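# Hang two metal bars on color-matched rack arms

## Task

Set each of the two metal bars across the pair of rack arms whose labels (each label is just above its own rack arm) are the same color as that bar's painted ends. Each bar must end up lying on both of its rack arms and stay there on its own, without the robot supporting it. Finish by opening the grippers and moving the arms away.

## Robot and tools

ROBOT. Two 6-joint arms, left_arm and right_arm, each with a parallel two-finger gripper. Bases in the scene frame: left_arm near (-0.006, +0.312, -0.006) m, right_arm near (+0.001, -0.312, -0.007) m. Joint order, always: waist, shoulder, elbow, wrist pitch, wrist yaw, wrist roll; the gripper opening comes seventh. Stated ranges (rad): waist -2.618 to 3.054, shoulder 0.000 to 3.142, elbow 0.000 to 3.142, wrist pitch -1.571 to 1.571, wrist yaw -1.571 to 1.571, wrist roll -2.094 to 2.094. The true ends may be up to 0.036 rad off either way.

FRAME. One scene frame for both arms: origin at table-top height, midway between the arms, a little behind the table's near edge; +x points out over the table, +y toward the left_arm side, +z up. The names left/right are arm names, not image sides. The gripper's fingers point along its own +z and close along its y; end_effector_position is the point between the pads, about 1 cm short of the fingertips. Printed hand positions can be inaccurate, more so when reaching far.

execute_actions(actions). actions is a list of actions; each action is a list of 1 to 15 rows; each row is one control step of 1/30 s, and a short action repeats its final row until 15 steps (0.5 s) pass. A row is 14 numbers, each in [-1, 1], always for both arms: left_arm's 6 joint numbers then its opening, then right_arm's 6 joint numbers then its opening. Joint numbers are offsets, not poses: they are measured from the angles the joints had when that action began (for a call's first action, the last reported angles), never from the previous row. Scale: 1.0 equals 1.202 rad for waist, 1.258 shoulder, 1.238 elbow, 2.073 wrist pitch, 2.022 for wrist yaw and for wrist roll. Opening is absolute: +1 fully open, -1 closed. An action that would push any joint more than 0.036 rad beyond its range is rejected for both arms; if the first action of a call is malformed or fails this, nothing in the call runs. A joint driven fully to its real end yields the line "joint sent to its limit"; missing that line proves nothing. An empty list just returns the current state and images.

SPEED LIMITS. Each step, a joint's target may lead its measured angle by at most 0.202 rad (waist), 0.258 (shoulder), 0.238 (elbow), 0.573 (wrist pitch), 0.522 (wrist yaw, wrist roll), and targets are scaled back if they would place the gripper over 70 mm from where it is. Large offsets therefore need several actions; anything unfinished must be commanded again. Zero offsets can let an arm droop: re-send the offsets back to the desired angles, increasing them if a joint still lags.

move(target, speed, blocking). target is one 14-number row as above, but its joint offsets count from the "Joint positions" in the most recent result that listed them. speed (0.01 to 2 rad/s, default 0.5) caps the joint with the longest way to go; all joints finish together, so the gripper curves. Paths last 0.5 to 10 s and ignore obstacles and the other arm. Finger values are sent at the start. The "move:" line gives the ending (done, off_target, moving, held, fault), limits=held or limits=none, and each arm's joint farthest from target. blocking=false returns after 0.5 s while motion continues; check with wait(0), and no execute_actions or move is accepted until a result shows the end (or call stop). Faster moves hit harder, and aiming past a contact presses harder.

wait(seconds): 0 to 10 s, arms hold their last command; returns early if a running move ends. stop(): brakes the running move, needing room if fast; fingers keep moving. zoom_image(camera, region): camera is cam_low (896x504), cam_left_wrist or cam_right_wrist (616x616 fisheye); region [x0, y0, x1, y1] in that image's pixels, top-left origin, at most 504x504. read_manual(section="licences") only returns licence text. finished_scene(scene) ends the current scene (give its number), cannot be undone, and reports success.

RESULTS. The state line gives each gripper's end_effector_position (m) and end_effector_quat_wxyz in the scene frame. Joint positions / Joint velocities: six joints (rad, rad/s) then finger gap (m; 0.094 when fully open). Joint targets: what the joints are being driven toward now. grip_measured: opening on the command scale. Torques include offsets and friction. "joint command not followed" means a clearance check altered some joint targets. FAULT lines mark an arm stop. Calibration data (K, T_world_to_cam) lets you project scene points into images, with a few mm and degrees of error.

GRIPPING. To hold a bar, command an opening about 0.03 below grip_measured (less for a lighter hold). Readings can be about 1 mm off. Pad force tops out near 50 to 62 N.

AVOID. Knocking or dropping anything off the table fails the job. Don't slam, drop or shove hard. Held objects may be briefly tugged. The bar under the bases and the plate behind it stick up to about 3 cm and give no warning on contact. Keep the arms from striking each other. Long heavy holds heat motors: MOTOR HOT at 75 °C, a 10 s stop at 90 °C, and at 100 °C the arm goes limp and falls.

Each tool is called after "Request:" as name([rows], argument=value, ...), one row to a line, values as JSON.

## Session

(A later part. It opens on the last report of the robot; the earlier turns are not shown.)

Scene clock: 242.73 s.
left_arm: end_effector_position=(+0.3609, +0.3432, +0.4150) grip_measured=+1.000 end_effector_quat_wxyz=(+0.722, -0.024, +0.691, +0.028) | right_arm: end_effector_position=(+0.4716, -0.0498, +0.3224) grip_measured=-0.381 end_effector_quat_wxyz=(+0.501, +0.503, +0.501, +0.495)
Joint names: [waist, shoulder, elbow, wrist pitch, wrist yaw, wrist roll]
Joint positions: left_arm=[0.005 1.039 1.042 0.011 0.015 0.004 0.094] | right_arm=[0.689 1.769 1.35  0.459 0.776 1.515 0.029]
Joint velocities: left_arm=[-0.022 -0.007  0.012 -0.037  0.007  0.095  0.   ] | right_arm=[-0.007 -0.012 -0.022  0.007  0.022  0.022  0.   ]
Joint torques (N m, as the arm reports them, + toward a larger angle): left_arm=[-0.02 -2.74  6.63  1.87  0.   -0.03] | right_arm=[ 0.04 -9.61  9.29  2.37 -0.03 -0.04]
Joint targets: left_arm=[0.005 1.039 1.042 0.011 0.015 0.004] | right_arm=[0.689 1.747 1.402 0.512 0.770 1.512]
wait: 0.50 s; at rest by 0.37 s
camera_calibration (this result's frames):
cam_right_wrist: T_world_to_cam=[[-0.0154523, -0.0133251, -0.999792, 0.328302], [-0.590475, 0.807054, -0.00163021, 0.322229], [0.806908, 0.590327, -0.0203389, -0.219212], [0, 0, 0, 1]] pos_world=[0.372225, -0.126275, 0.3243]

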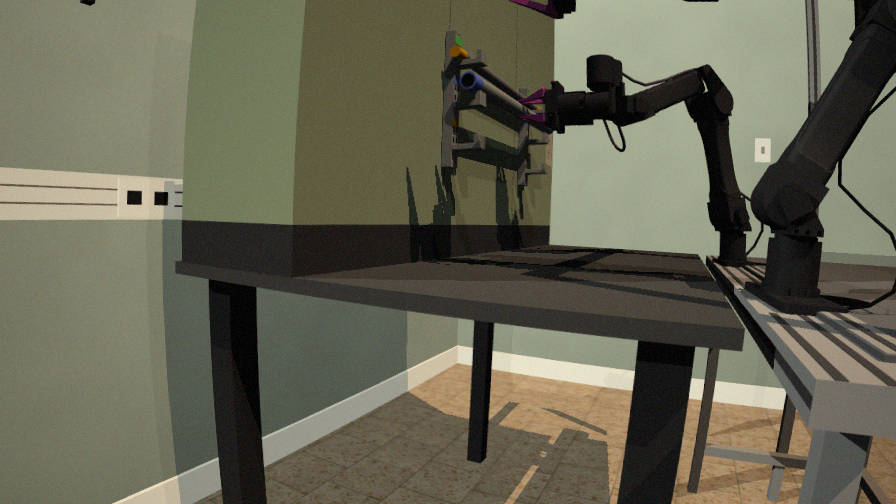

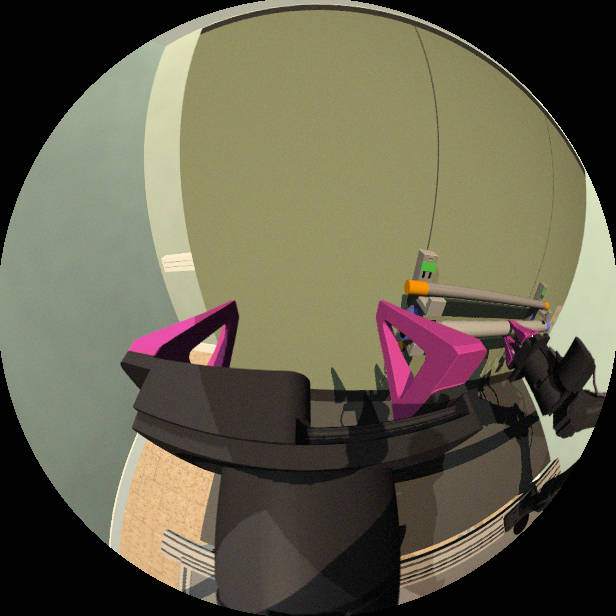

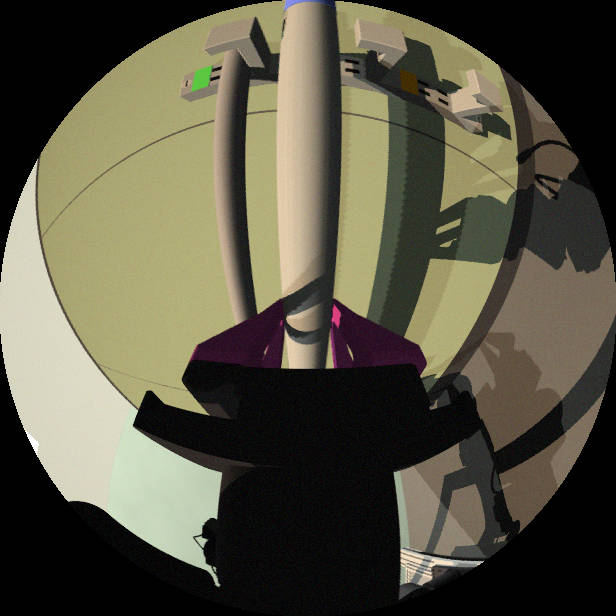

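Request:
execute_actions([
  [[0,0,0,0,0,0,1,0,-0.012,0.045,0.028,-0.003,0.002,-0.45],[0,0,0,0,0,0,1,0,-0.006,0.049,0.028,-0.003,0.002,-0.45],[0,0,0,0,0,0,1,0,0.001,0.055,0.028,-0.003,0.002,-0.45],[0,0,0,0,0,0,1,0,0.008,0.062,0.028,-0.003,0.002,-0.45],[0,0,0,0,0,0,1,0,0.016,0.07,0.028,-0.003,0.002,-0.45],[0,0,0,0,0,0,1,0,0.024,0.079,0.028,-0.003,0.002,-0.45],[0,0,0,0,0,0,1,0,0.032,0.088,0.028,-0.003,0.002,-0.45],[0,0,0,0,0,0,1,0,0.04,0.097,0.028,-0.003,0.002,-0.45],[0,0,0,0,0,0,1,0,0.048,0.106,0.028,-0.003,0.002,-0.45],[0,0,0,0,0,0,1,0,0.055,0.115,0.028,-0.003,0.002,-0.45],[0,0,0,0,0,0,1,0,0.061,0.123,0.028,-0.003,0.002,-0.45],[0,0,0,0,0,0,1,0,0.066,0.131,0.028,-0.003,0.002,-0.45],[0,0,0,0,0,0,1,0,0.07,0.137,0.028,-0.003,0.002,-0.45],[0,0,0,0,0,0,1,0,0.072,0.142,0.028,-0.003,0.002,-0.45],[0,0,0,0,0,0,1,0,0.073,0.1446,0.028,-0.003,0.002,-0.45]],
])

Request:
wait(seconds=0.5)

Request:
zoom_image(camera="cam_low", region=[400, 10, 620, 230])

Scene clock: 256.70 s.
left_arm: end_effector_position=(+0.3609, +0.3432, +0.4150) grip_measured=+1.000 end_effector_quat_wxyz=(+0.722, -0.024, +0.691, +0.028) | right_arm: end_effector_position=(+0.4917, -0.0302, +0.3193) grip_measured=-0.381 end_effector_quat_wxyz=(+0.500, +0.504, +0.497, +0.499)
Joint names: [waist, shoulder, elbow, wrist pitch, wrist yaw, wrist roll]
Joint positions: left_arm=[0.005 1.039 1.042 0.011 0.015 0.004 0.094] | right_arm=[0.689 1.878 1.469 0.459 0.776 1.519 0.029]
Joint velocities: left_arm=[-0.007 -0.002 -0.002 -0.081 -0.022 -0.051  0.   ] | right_arm=[-0.012  0.154  0.139 -0.051  0.066  0.022  0.001]
Joint torques (N m, as the arm reports them, + toward a larger angle): left_arm=[-0.02 -2.74  6.59  1.86  0.   -0.03] | right_arm=[  0.02 -10.64   9.31   2.42  -0.04   0.01]
Joint targets: left_arm=[0.005 1.039 1.042 0.011 0.015 0.004] | right_arm=[0.689 1.861 1.529 0.517 0.770 1.519]
camera_calibration (this result's frames):
cam_right_wrist: T_world_to_cam=[[-0.00857216, -0.00288723, -0.999959, 0.322746], [-0.590122, 0.807309, 0.00272784, 0.316711], [0.807268, 0.590121, -0.0086242, -0.251009], [0, 0, 0, 1]] pos_world=[0.392297, -0.106626, 0.319704]

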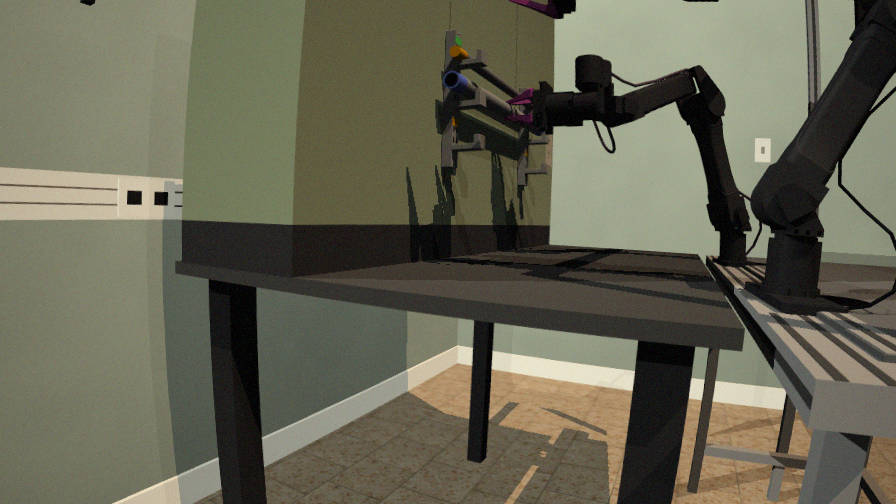

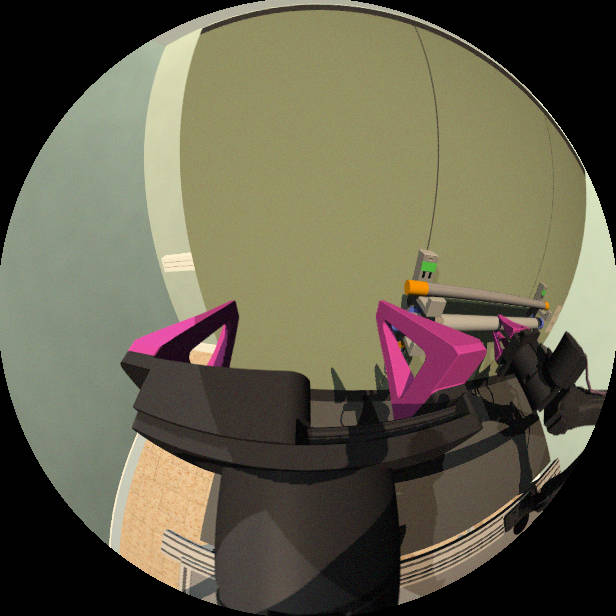

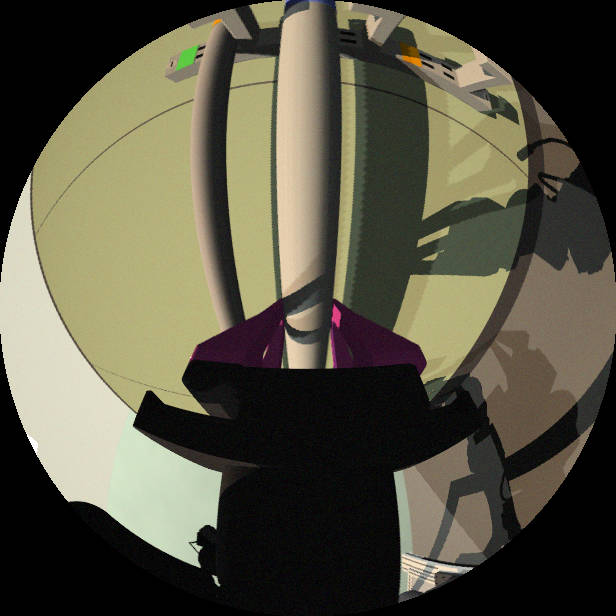

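Scene clock: 257.20 s.
left_arm: end_effector_position=(+0.3609, +0.3432, +0.4150) grip_measured=+1.000 end_effector_quat_wxyz=(+0.722, -0.024, +0.691, +0.028) | right_arm: end_effector_position=(+0.4929, -0.0291, +0.3203) grip_measured=-0.381 end_effector_quat_wxyz=(+0.500, +0.505, +0.496, +0.500)
Joint names: [waist, shoulder, elbow, wrist pitch, wrist yaw, wrist roll]
Joint positions: left_arm=[0.005 1.039 1.042 0.011 0.015 0.004 0.094] | right_arm=[0.689 1.884 1.478 0.459 0.776 1.519 0.029]
Joint velocities: left_arm=[-0.017  0.002 -0.017 -0.022 -0.022 -0.051  0.   ] | right_arm=[-0.017  0.007 -0.002 -0.037 -0.051 -0.007  0.001]
Joint torques (N m, as the arm reports them, + toward a larger angle): left_arm=[-0.02 -2.73  6.6   1.86  0.01 -0.03] | right_arm=[  0.04 -10.52   9.24   2.41  -0.04   0.  ]
Joint targets: left_arm=[0.005 1.039 1.042 0.011 0.015 0.004] | right_arm=[0.689 1.861 1.529 0.517 0.770 1.519]
wait: 0.50 s; at rest by 0.37 s
camera_calibration (this result's frames):
cam_right_wrist: T_world_to_cam=[[-0.00610539, -0.000503306, -0.999981, 0.322642], [-0.590008, 0.807391, 0.00319593, 0.316323], [0.807374, 0.590016, -0.0052264, -0.25379], [0, 0, 0, 1]] pos_world=[0.393506, -0.105494, 0.320299]

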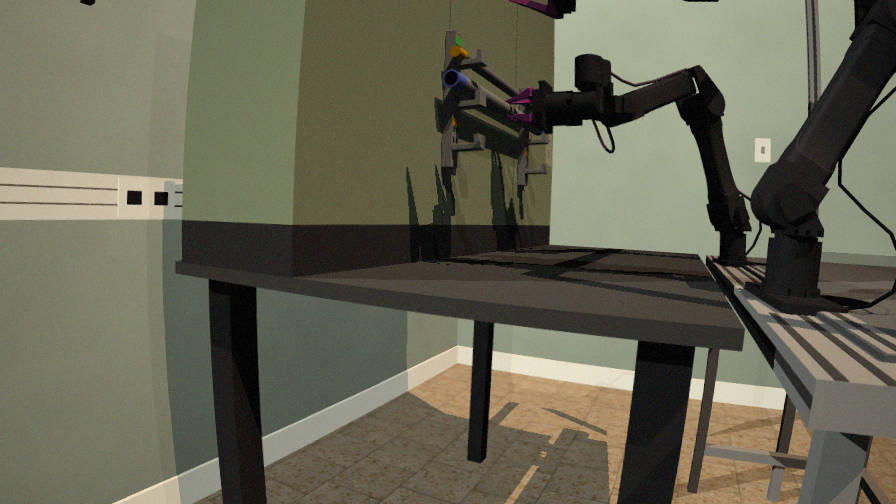

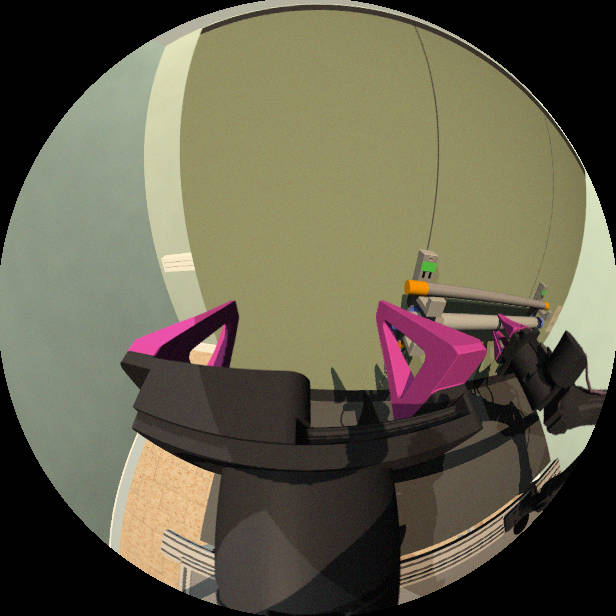

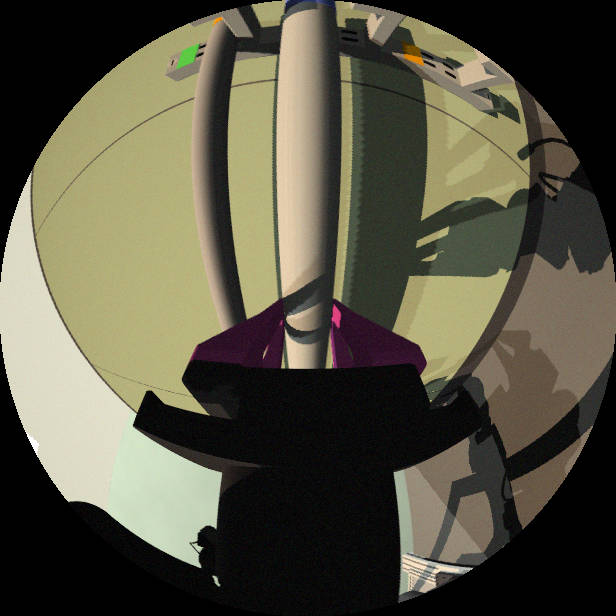

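Region (400, 10, 620, 230) of cam_low's 896x504 image, scaled by 2.291, with more detail than that image has.

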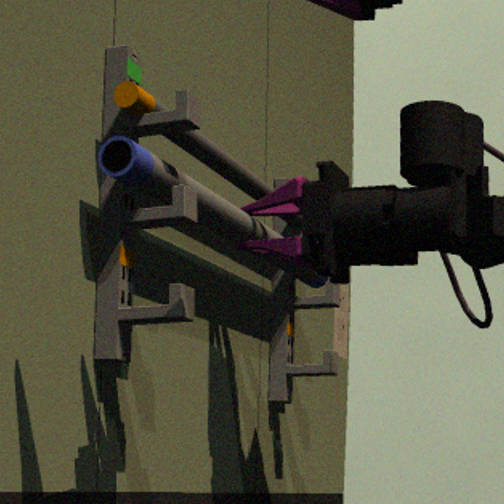

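Request:
execute_actions([
  [[0,0,0,0,0,0,1,0,-0.016,0.02,0.036,-0.003,0,-0.45],[0,0,0,0,0,0,1,0,-0.014,0.002,0.04,-0.003,0,-0.45],[0,0,0,0,0,0,1,0,-0.012,-0.001,0.043,-0.003,0,-0.45],[0,0,0,0,0,0,1,0,-0.011,-0.004,0.046,-0.003,0,-0.45],[0,0,0,0,0,0,1,0,-0.009,-0.007,0.049,-0.003,0,-0.45],[0,0,0,0,0,0,1,0,-0.008,-0.01,0.052,-0.003,0,-0.45],[0,0,0,0,0,0,1,0,-0.006,-0.013,0.054,-0.003,0,-0.45],[0,0,0,0,0,0,1,0,-0.005,-0.016,0.057,-0.003,0,-0.45],[0,0,0,0,0,0,1,0,-0.003,-0.019,0.059,-0.003,0,-0.45],[0,0,0,0,0,0,1,0,-0.002,-0.022,0.062,-0.003,0,-0.45],[0,0,0,0,0,0,1,0,0,-0.025,0.064,-0.003,0,-0.45],[0,0,0,0,0,0,1,0,0.001,-0.028,0.066,-0.003,0,-0.45],[0,0,0,0,0,0,1,0,0.002,-0.031,0.068,-0.003,0,-0.45],[0,0,0,0,0,0,1,0,0.003,-0.034,0.068,-0.003,0,-0.45]],
])

Request:
wait(seconds=0.5)

Request:
zoom_image(camera="cam_low", region=[400, 10, 620, 230])

Scene clock: 265.80 s.
left_arm: end_effector_position=(+0.3609, +0.3432, +0.4150) grip_measured=+1.000 end_effector_quat_wxyz=(+0.722, -0.024, +0.691, +0.028) | right_arm: end_effector_position=(+0.4933, -0.0278, +0.3055) grip_measured=-0.381 end_effector_quat_wxyz=(+0.499, +0.504, +0.496, +0.500)
Joint names: [waist, shoulder, elbow, wrist pitch, wrist yaw, wrist roll]
Joint positions: left_arm=[0.005 1.039 1.042 0.011 0.015 0.004 0.094] | right_arm=[0.689 1.899 1.439 0.513 0.775 1.519 0.029]
Joint velocities: left_arm=[ 0.002 -0.012 -0.007 -0.022  0.007  0.022  0.   ] | right_arm=[-0.007  0.037 -0.115  0.081  0.022  0.007 -0.   ]
Joint torques (N m, as the arm reports them, + toward a larger angle): left_arm=[-0.01 -2.74  6.61  1.86  0.   -0.03] | right_arm=[  0.05 -10.04   6.05   2.61  -0.05   0.  ]
Joint targets: left_arm=[0.005 1.039 1.042 0.011 0.015 0.004] | right_arm=[0.689 1.888 1.436 0.600 0.769 1.519]
camera_calibration (this result's frames):
cam_right_wrist: T_world_to_cam=[[-0.00632932, -0.000391642, -0.99998, 0.308014], [-0.590635, 0.806931, 0.00342236, 0.315702], [0.806914, 0.590645, -0.00533864, -0.25463], [0, 0, 0, 1]] pos_world=[0.393879, -0.104233, 0.305568]

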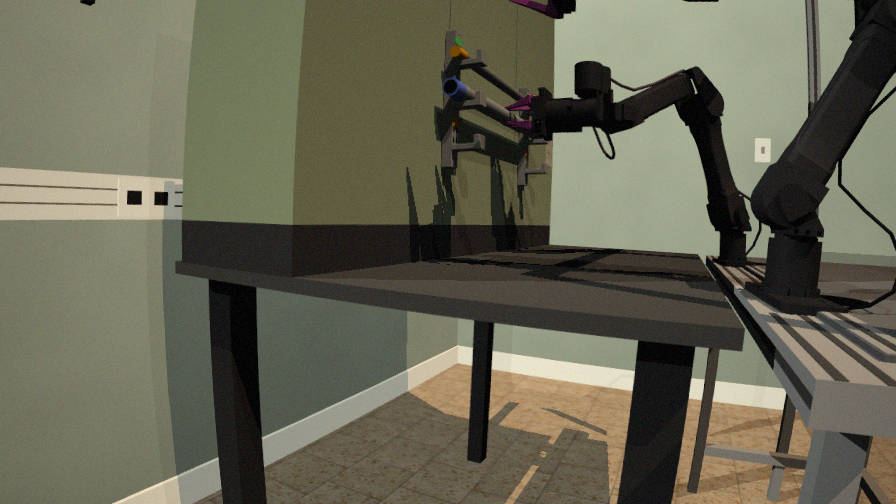

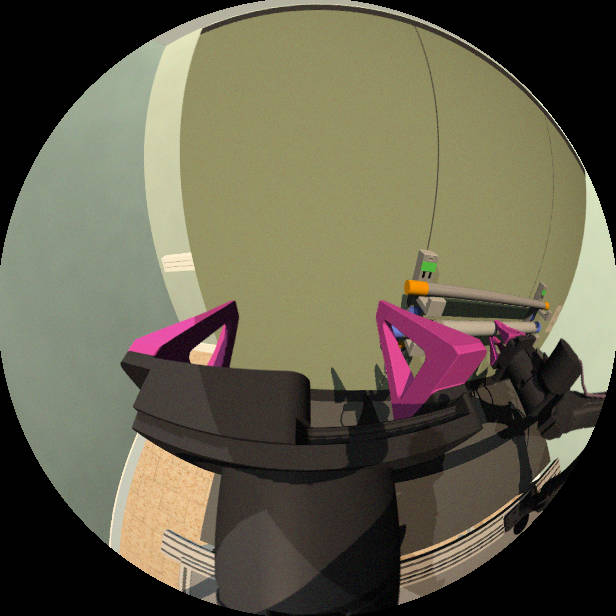

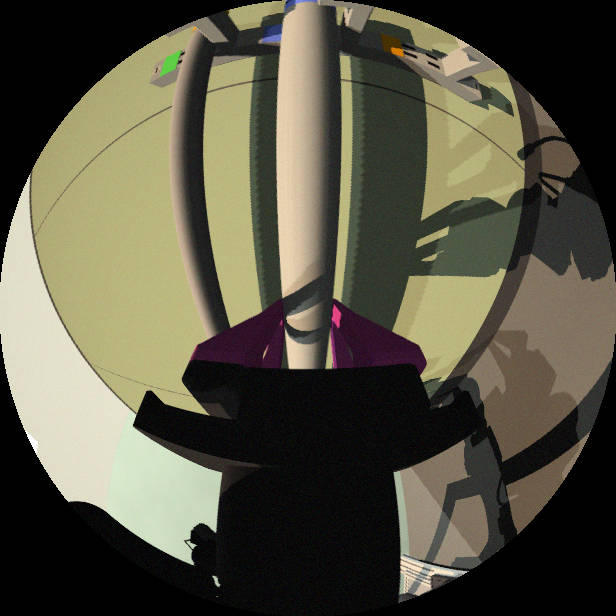

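Scene clock: 266.30 s.
left_arm: end_effector_position=(+0.3609, +0.3432, +0.4150) grip_measured=+1.000 end_effector_quat_wxyz=(+0.722, -0.024, +0.691, +0.028) | right_arm: end_effector_position=(+0.4933, -0.0276, +0.3033) grip_measured=-0.381 end_effector_quat_wxyz=(+0.498, +0.506, +0.495, +0.501)
Joint names: [waist, shoulder, elbow, wrist pitch, wrist yaw, wrist roll]
Joint positions: left_arm=[0.005 1.039 1.042 0.011 0.015 0.004 0.094] | right_arm=[0.689 1.902 1.434 0.52  0.775 1.524 0.029]
Joint velocities: left_arm=[ 0.012 -0.002  0.002 -0.007 -0.037  0.007  0.   ] | right_arm=[-0.002 -0.007  0.007 -0.007 -0.007  0.022  0.001]
Joint torques (N m, as the arm reports them, + toward a larger angle): left_arm=[ 0.   -2.73  6.59  1.86  0.   -0.03] | right_arm=[  0.03 -10.03   5.96   2.59  -0.04  -0.05]
Joint targets: left_arm=[0.005 1.039 1.042 0.011 0.015 0.004] | right_arm=[0.689 1.888 1.436 0.600 0.769 1.519]
wait: 0.50 s; at rest by 0.23 s
camera_calibration (this result's frames):
cam_right_wrist: T_world_to_cam=[[-0.00656477, 0.00430242, -0.999969, 0.305983], [-0.590645, 0.806898, 0.00734929, 0.314397], [0.806904, 0.590676, -0.00275589, -0.255604], [0, 0, 0, 1]] pos_world=[0.393954, -0.104024, 0.302958]

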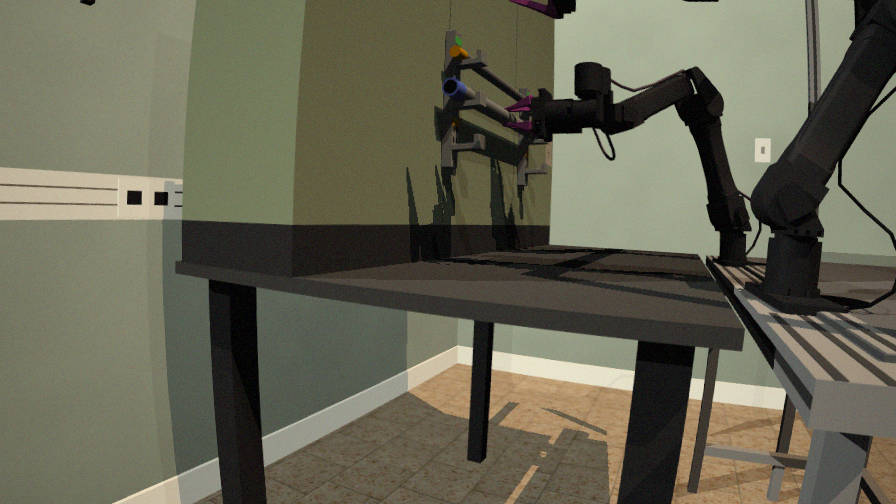

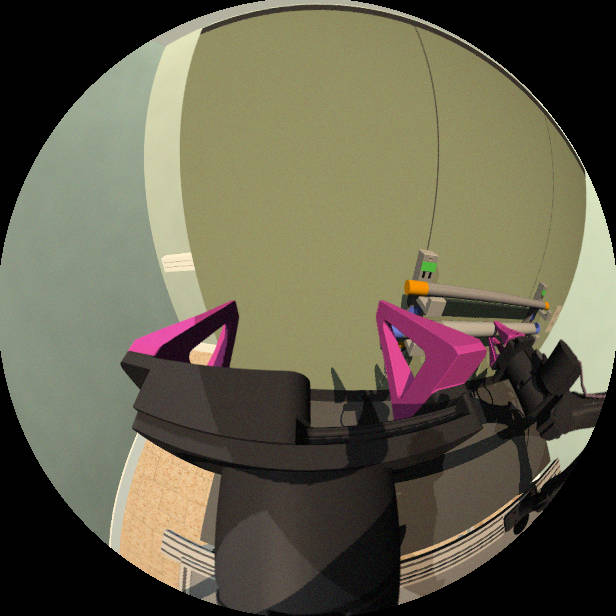

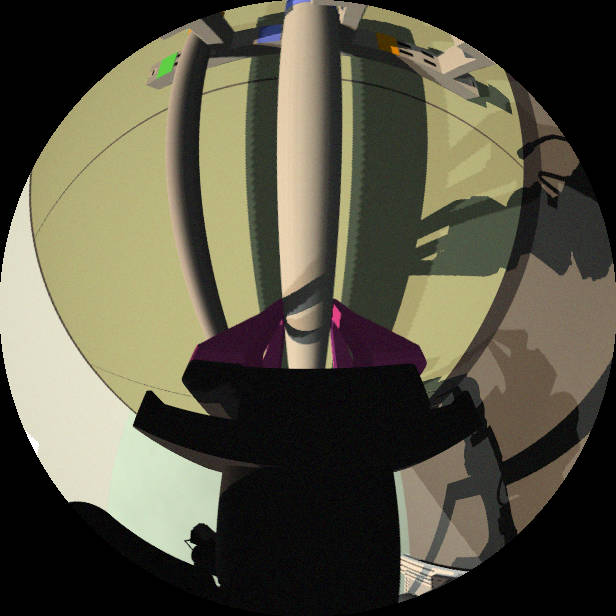

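Region (400, 10, 620, 230) of cam_low's 896x504 image, scaled by 2.291, with more detail than that image has.

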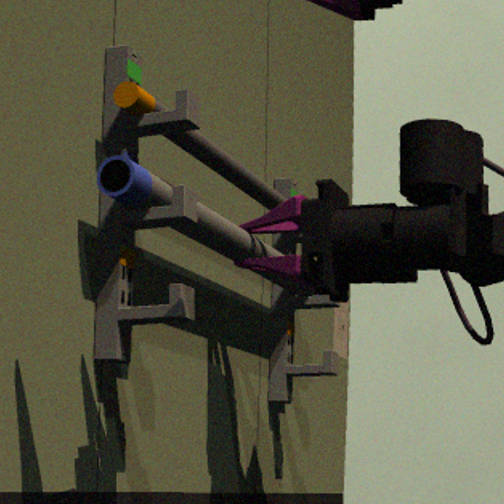

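Relax and open.

Request:
execute_actions([
  [[0,0,0,0,0,0,1,0,-0.01,0,0.032,0,0,-0.45],[0,0,0,0,0,0,1,0,-0.009,0,0.026,0,0,-0.45],[0,0,0,0,0,0,1,0,-0.008,0,0.02,0,0,-0.45],[0,0,0,0,0,0,1,0,-0.007,0,0.015,0,0,-0.45],[0,0,0,0,0,0,1,0,-0.006,0,0.01,0,0,-0.45],[0,0,0,0,0,0,1,0,-0.005,0,0.005,0,0,-0.45],[0,0,0,0,0,0,1,0,-0.005,0,0.0,0,0,-0.45],[0,0,0,0,0,0,1,0,-0.005,0,-0.004,0,0,-0.45]],
  [[0,0,0,0,0,0,1,0,-0.005,0,0,0,0,0.25]],
])

Scene clock: 274.30 s.
left_arm: end_effector_position=(+0.3609, +0.3432, +0.4150) grip_measured=+1.000 end_effector_quat_wxyz=(+0.722, -0.024, +0.691, +0.028) | right_arm: end_effector_position=(+0.4934, -0.0277, +0.3024) grip_measured=+0.248 end_effector_quat_wxyz=(+0.497, +0.507, +0.495, +0.501)
Joint names: [waist, shoulder, elbow, wrist pitch, wrist yaw, wrist roll]
Joint positions: left_arm=[0.005 1.039 1.042 0.011 0.015 0.004 0.094] | right_arm=[0.689 1.902 1.434 0.516 0.775 1.529 0.059]
Joint velocities: left_arm=[ 0.007 -0.007 -0.012 -0.007 -0.037 -0.066  0.   ] | right_arm=[-0.007 -0.002  0.012  0.081 -0.037  0.11  -0.   ]
Joint torques (N m, as the arm reports them, + toward a larger angle): left_arm=[-0.02 -2.74  6.61  1.87  0.   -0.03] | right_arm=[ 0.07 -9.44  5.76  1.92  0.01 -0.02]
Joint targets: left_arm=[0.005 1.039 1.042 0.011 0.015 0.004] | right_arm=[0.689 1.896 1.434 0.515 0.775 1.528]
camera_calibration (this result's frames):
cam_right_wrist: T_world_to_cam=[[-0.00982084, 0.00645336, -0.999931, 0.306726], [-0.59046, 0.806991, 0.0110074, 0.313379], [0.807007, 0.590528, -0.00411488, -0.255261], [0, 0, 0, 1]] pos_world=[0.394048, -0.104134, 0.302205]

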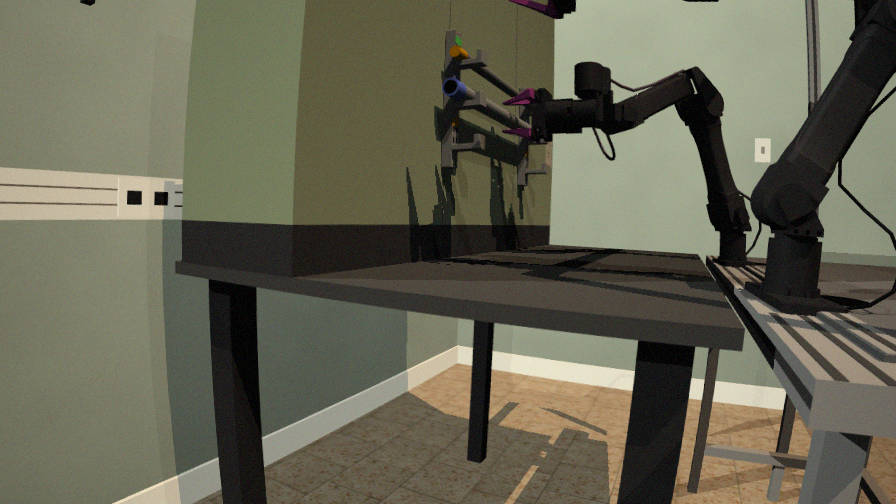

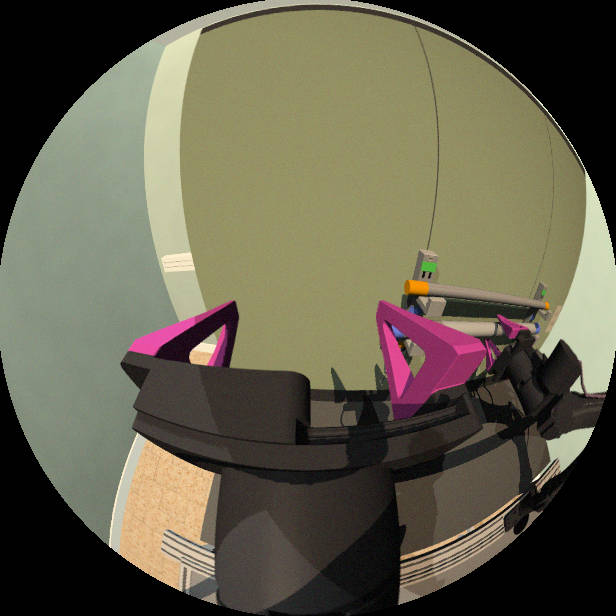

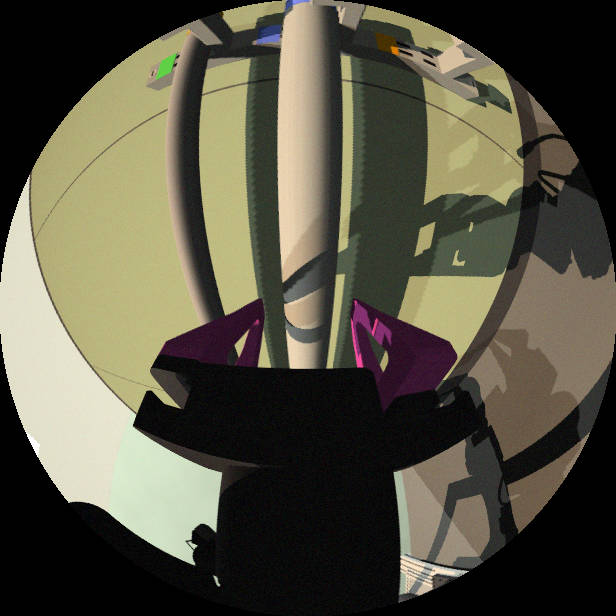

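Request:
move(target=[0,0,0,0,0,0,1,0,-0.194,-0.242,0.035,0,-0.008,0.25], speed=0.35)

Request:
move(target=[0,0,0,0,0,0,1,0,-0.048,0.222,-0.151,0,0,0.2], speed=0.4)

Scene clock: 286.33 s.
left_arm: end_effector_position=(+0.3609, +0.3432, +0.4150) grip_measured=+1.000 end_effector_quat_wxyz=(+0.722, -0.024, +0.691, +0.028) | right_arm: end_effector_position=(+0.4496, -0.0701, +0.3038) grip_measured=+0.248 end_effector_quat_wxyz=(+0.498, +0.506, +0.492, +0.504)
Joint names: [waist, shoulder, elbow, wrist pitch, wrist yaw, wrist roll]
Joint positions: left_arm=[0.005 1.039 1.042 0.011 0.015 0.004 0.094] | right_arm=[0.689 1.679 1.154 0.583 0.775 1.526 0.059]
Joint velocities: left_arm=[-0.012 -0.027  0.002  0.051 -0.037 -0.037  0.   ] | right_arm=[ 0.002  0.022 -0.017 -0.007  0.081 -0.007 -0.001]
Joint torques (N m, as the arm reports them, + toward a larger angle): left_arm=[-0.01 -2.73  6.61  1.86  0.01 -0.03] | right_arm=[ 0.04 -8.55  4.45  1.96  0.01 -0.13]
Joint targets: left_arm=[0.005 1.039 1.042 0.011 0.015 0.004] | right_arm=[0.689 1.658 1.134 0.588 0.775 1.513]
move: off_target (right_arm); limits=none; left_arm: farthest joint: the waist, 0.000 radians from its target (0.000 radians at the start); right_arm: farthest joint: the shoulder, 0.021 radians from its target (0.244 radians at the start)
camera_calibration (this result's frames):
cam_right_wrist: T_world_to_cam=[[-0.00271283, 0.0102853, -0.999943, 0.305068], [-0.590184, 0.807208, 0.00990403, 0.321924], [0.807264, 0.590178, 0.00388042, -0.197367], [0, 0, 0, 1]] pos_world=[0.350149, -0.146516, 0.302629]

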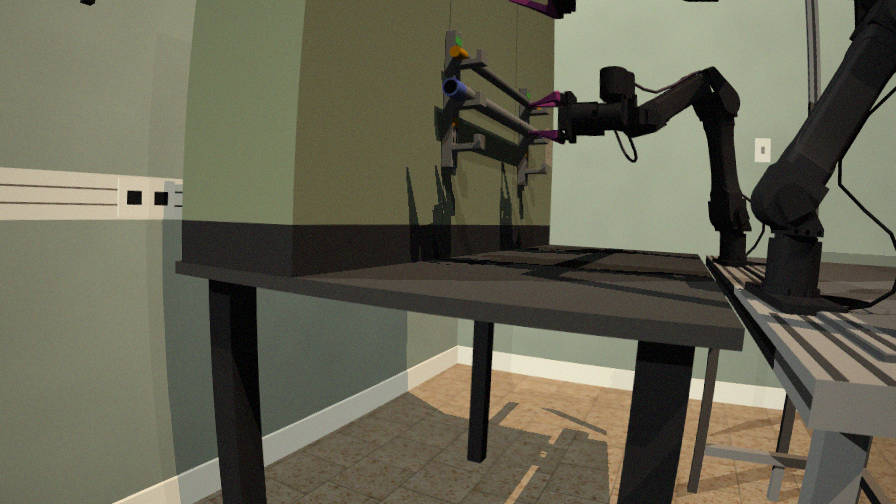

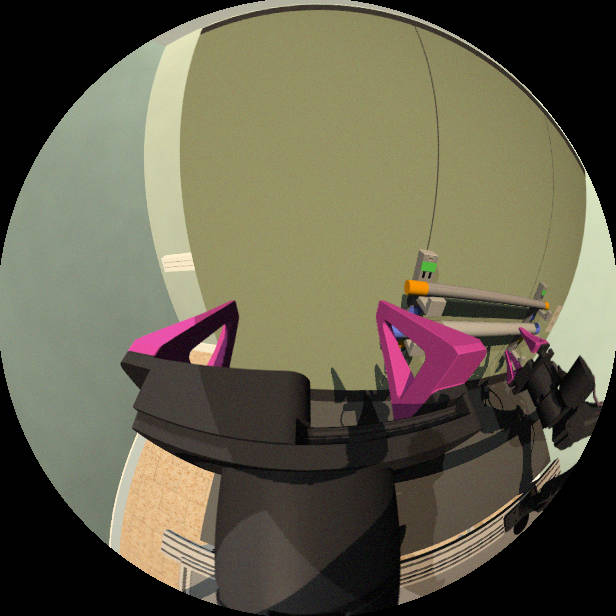

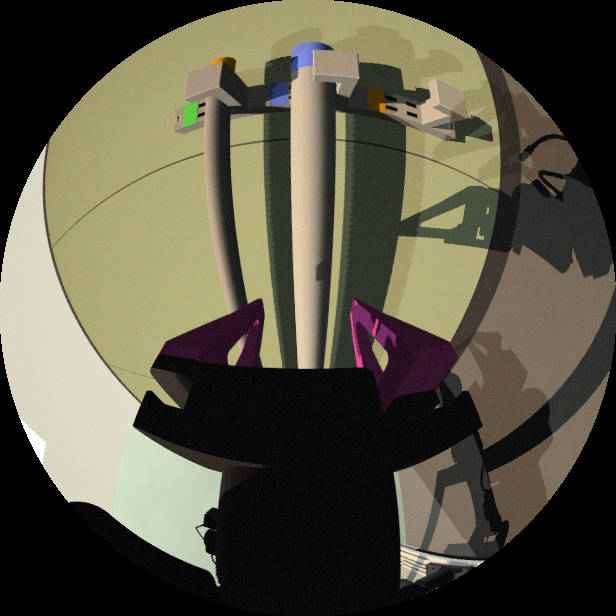

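Scene clock: 287.90 s.
left_arm: end_effector_position=(+0.3609, +0.3432, +0.4150) grip_measured=+1.000 end_effector_quat_wxyz=(+0.722, -0.024, +0.691, +0.028) | right_arm: end_effector_position=(+0.4510, -0.0734, +0.3807) grip_measured=+0.202 end_effector_quat_wxyz=(+0.497, +0.507, +0.487, +0.508)
Joint names: [waist, shoulder, elbow, wrist pitch, wrist yaw, wrist roll]
Joint positions: left_arm=[0.005 1.039 1.042 0.011 0.015 0.004 0.094] | right_arm=[0.689 1.633 1.404 0.3   0.775 1.529 0.056]
Joint velocities: left_arm=[ 0.027 -0.007  0.007 -0.022 -0.051 -0.051  0.   ] | right_arm=[ 0.002 -0.002 -0.002 -0.037  0.051  0.007  0.001]
Joint torques (N m, as the arm reports them, + toward a larger angle): left_arm=[ 0.02 -2.71  6.61  1.87  0.   -0.03] | right_arm=[ 0.04 -7.94  7.62  1.66  0.   -0.03]
Joint targets: left_arm=[0.005 1.039 1.042 0.011 0.015 0.004] | right_arm=[0.689 1.619 1.429 0.270 0.775 1.526]
move: off_target (right_arm); limits=none; left_arm: farthest joint: the waist, 0.000 radians from its target (0.000 radians at the start); right_arm: farthest joint: the wrist pitch, 0.030 radians from its target (0.313 radians at the start)
camera_calibration (this result's frames):
cam_right_wrist: T_world_to_cam=[[0.00608916, 0.0210409, -0.99976, 0.378744], [-0.589868, 0.807389, 0.0133996, 0.323219], [0.807477, 0.589645, 0.0173277, -0.202146], [0, 0, 0, 1]] pos_world=[0.351579, -0.149738, 0.377824]

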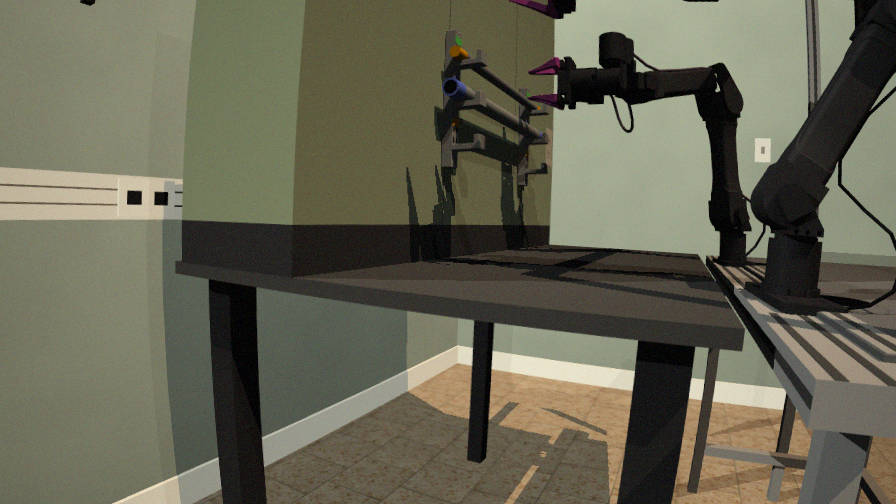

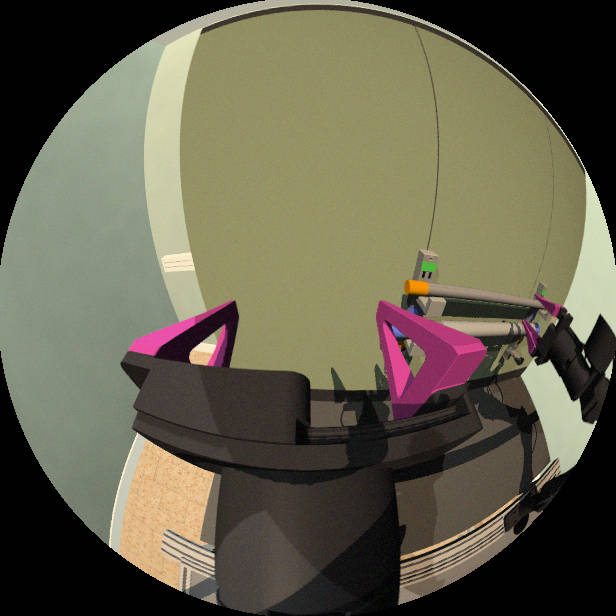

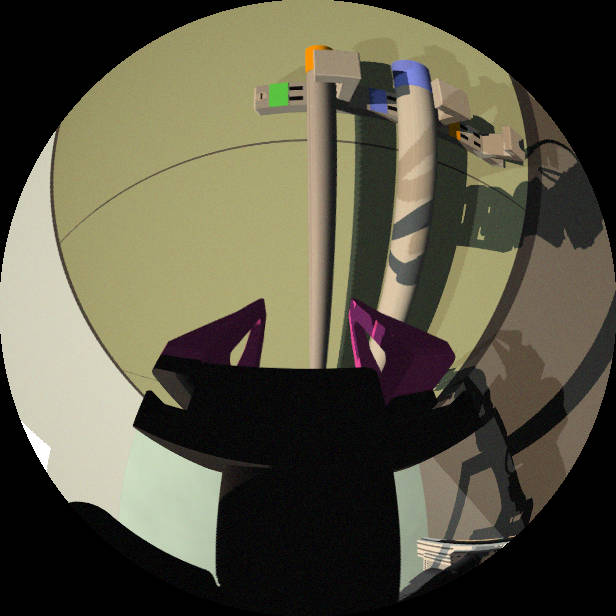

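Request:
move(target=[0,0,0,0,0,0,1,0,0.1876,0.2254,-0.034,0,-0.0114,0.2], speed=0.3)

Request:
zoom_image(camera="cam_low", region=[400, 10, 620, 230])

Scene clock: 295.47 s.
left_arm: end_effector_position=(+0.3609, +0.3432, +0.4150) grip_measured=+1.000 end_effector_quat_wxyz=(+0.722, -0.024, +0.691, +0.028) | right_arm: end_effector_position=(+0.4940, -0.0311, +0.3670) grip_measured=+0.202 end_effector_quat_wxyz=(+0.500, +0.505, +0.500, +0.496)
Joint names: [waist, shoulder, elbow, wrist pitch, wrist yaw, wrist roll]
Joint positions: left_arm=[0.005 1.039 1.042 0.011 0.015 0.004 0.094] | right_arm=[0.689 1.866 1.65  0.257 0.775 1.519 0.056]
Joint velocities: left_arm=[-0.007 -0.027  0.002  0.022 -0.022  0.007  0.   ] | right_arm=[-0.007 -0.002 -0.017  0.007 -0.037 -0.051  0.   ]
Joint torques (N m, as the arm reports them, + toward a larger angle): left_arm=[-0.02 -2.73  6.61  1.86  0.   -0.02] | right_arm=[ 0.04 -8.56  8.13  1.67  0.01 -0.12]
Joint targets: left_arm=[0.005 1.039 1.042 0.011 0.015 0.004] | right_arm=[0.689 1.869 1.683 0.229 0.775 1.506]
move: off_target (right_arm); limits=none; left_arm: farthest joint: the waist, 0.000 radians from its target (0.000 radians at the start); right_arm: farthest joint: the elbow, 0.033 radians from its target (0.279 radians at the start)
camera_calibration (this result's frames):
cam_right_wrist: T_world_to_cam=[[-0.0145861, -0.00834574, -0.999859, 0.373251], [-0.590404, 0.807106, 0.00187608, 0.319126], [0.806976, 0.590348, -0.0166999, -0.248786], [0, 0, 0, 1]] pos_world=[0.394622, -0.107583, 0.368445]

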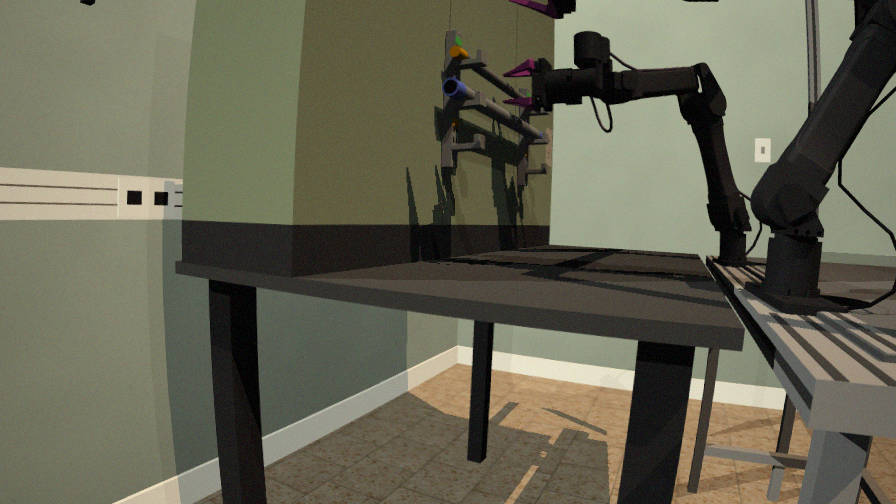

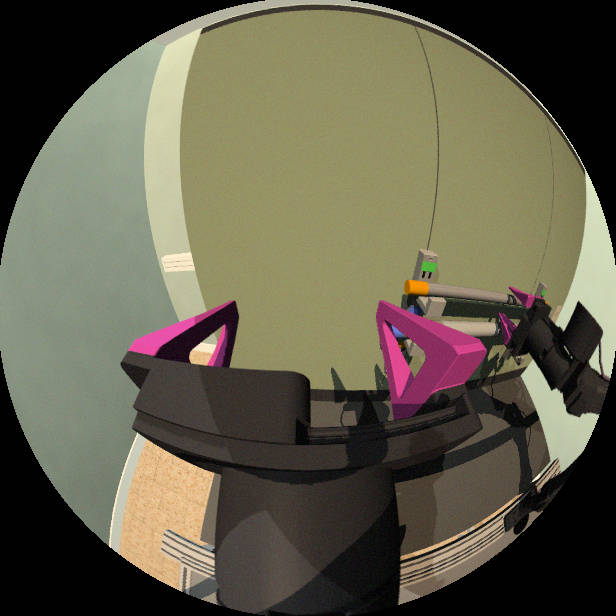

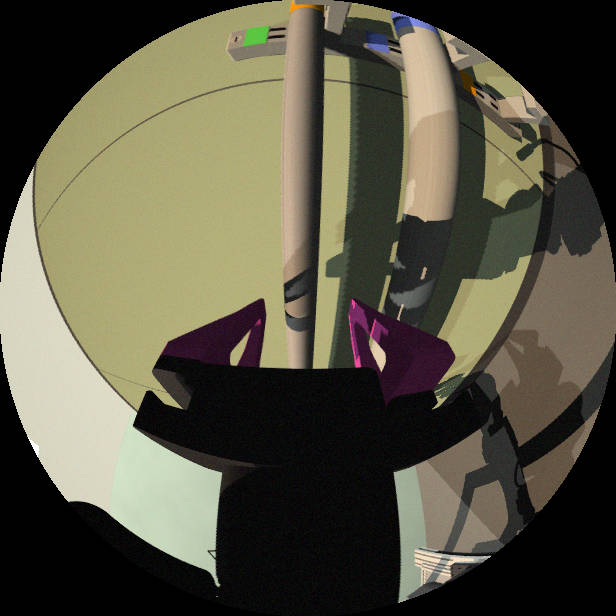

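Region (400, 10, 620, 230) of cam_low's 896x504 image, scaled by 2.291, with more detail than that image has.

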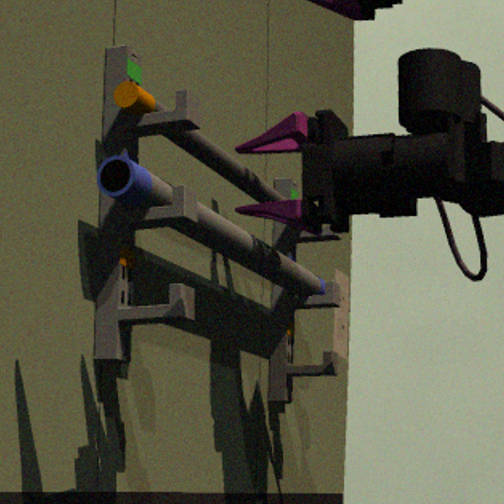

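Request:
execute_actions([
  [[0,0,0,0,0,0,1,0,0,0.03,-0.005,0,0,-0.2],[0,0,0,0,0,0,1,0,0,0.033,-0.005,0,0,-0.2],[0,0,0,0,0,0,1,0,0,0.0355,-0.005,0,0,-0.3]],
  [[0,0,0,0,0,0,1,0,0,0.02,0,0,0,-0.66]],
])

Scene clock: 301.23 s.
left_arm: end_effector_position=(+0.3609, +0.3432, +0.4150) grip_measured=+1.000 end_effector_quat_wxyz=(+0.722, -0.024, +0.691, +0.028) | right_arm: end_effector_position=(+0.4943, -0.0317, +0.3718) grip_measured=-0.602 end_effector_quat_wxyz=(+0.499, +0.506, +0.496, +0.499)
Joint names: [waist, shoulder, elbow, wrist pitch, wrist yaw, wrist roll]
Joint positions: left_arm=[0.005 1.039 1.042 0.011 0.015 0.004 0.094] | right_arm=[0.689 1.867 1.665 0.251 0.778 1.522 0.019]
Joint velocities: left_arm=[-0.007  0.007 -0.007  0.022 -0.051 -0.037  0.   ] | right_arm=[-0.012 -0.002 -0.002 -0.051  0.022  0.022  0.   ]
Joint torques (N m, as the arm reports them, + toward a larger angle): left_arm=[-0.01 -2.74  6.61  1.87  0.   -0.02] | right_arm=[ 0.03 -9.01  7.56  1.96 -0.01 -0.01]
Joint targets: left_arm=[0.005 1.039 1.042 0.011 0.015 0.004] | right_arm=[0.689 1.866 1.689 0.257 0.775 1.521]
camera_calibration (this result's frames):
cam_right_wrist: T_world_to_cam=[[-0.00923448, 0.0000200235, -0.999957, 0.375753], [-0.587984, 0.808854, 0.00544615, 0.317219], [0.80882, 0.588009, -0.00745757, -0.253036], [0, 0, 0, 1]] pos_world=[0.39465, -0.107804, 0.372122]

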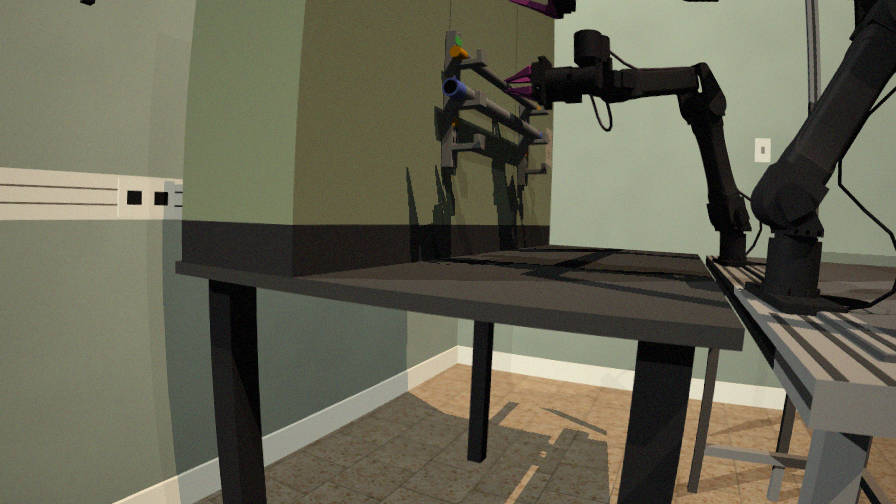

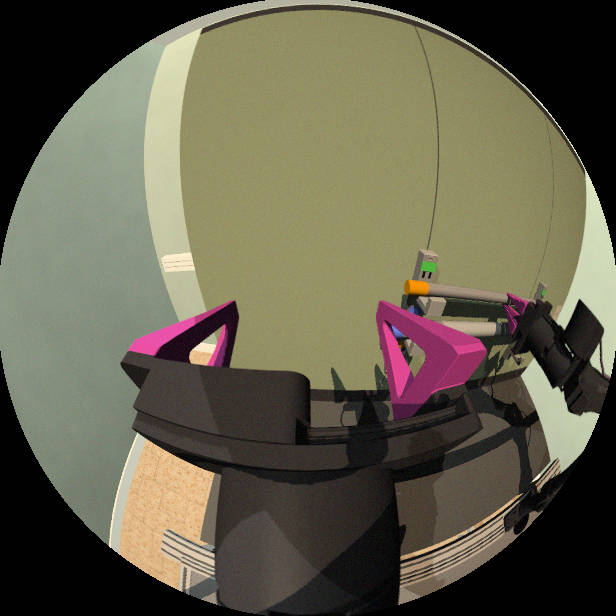

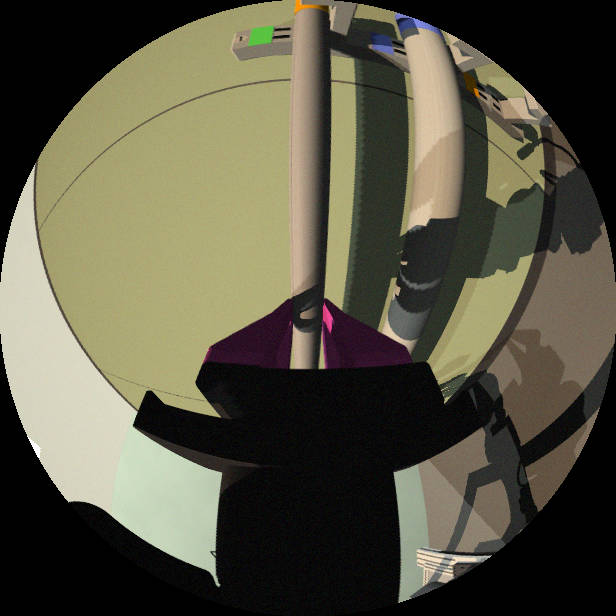

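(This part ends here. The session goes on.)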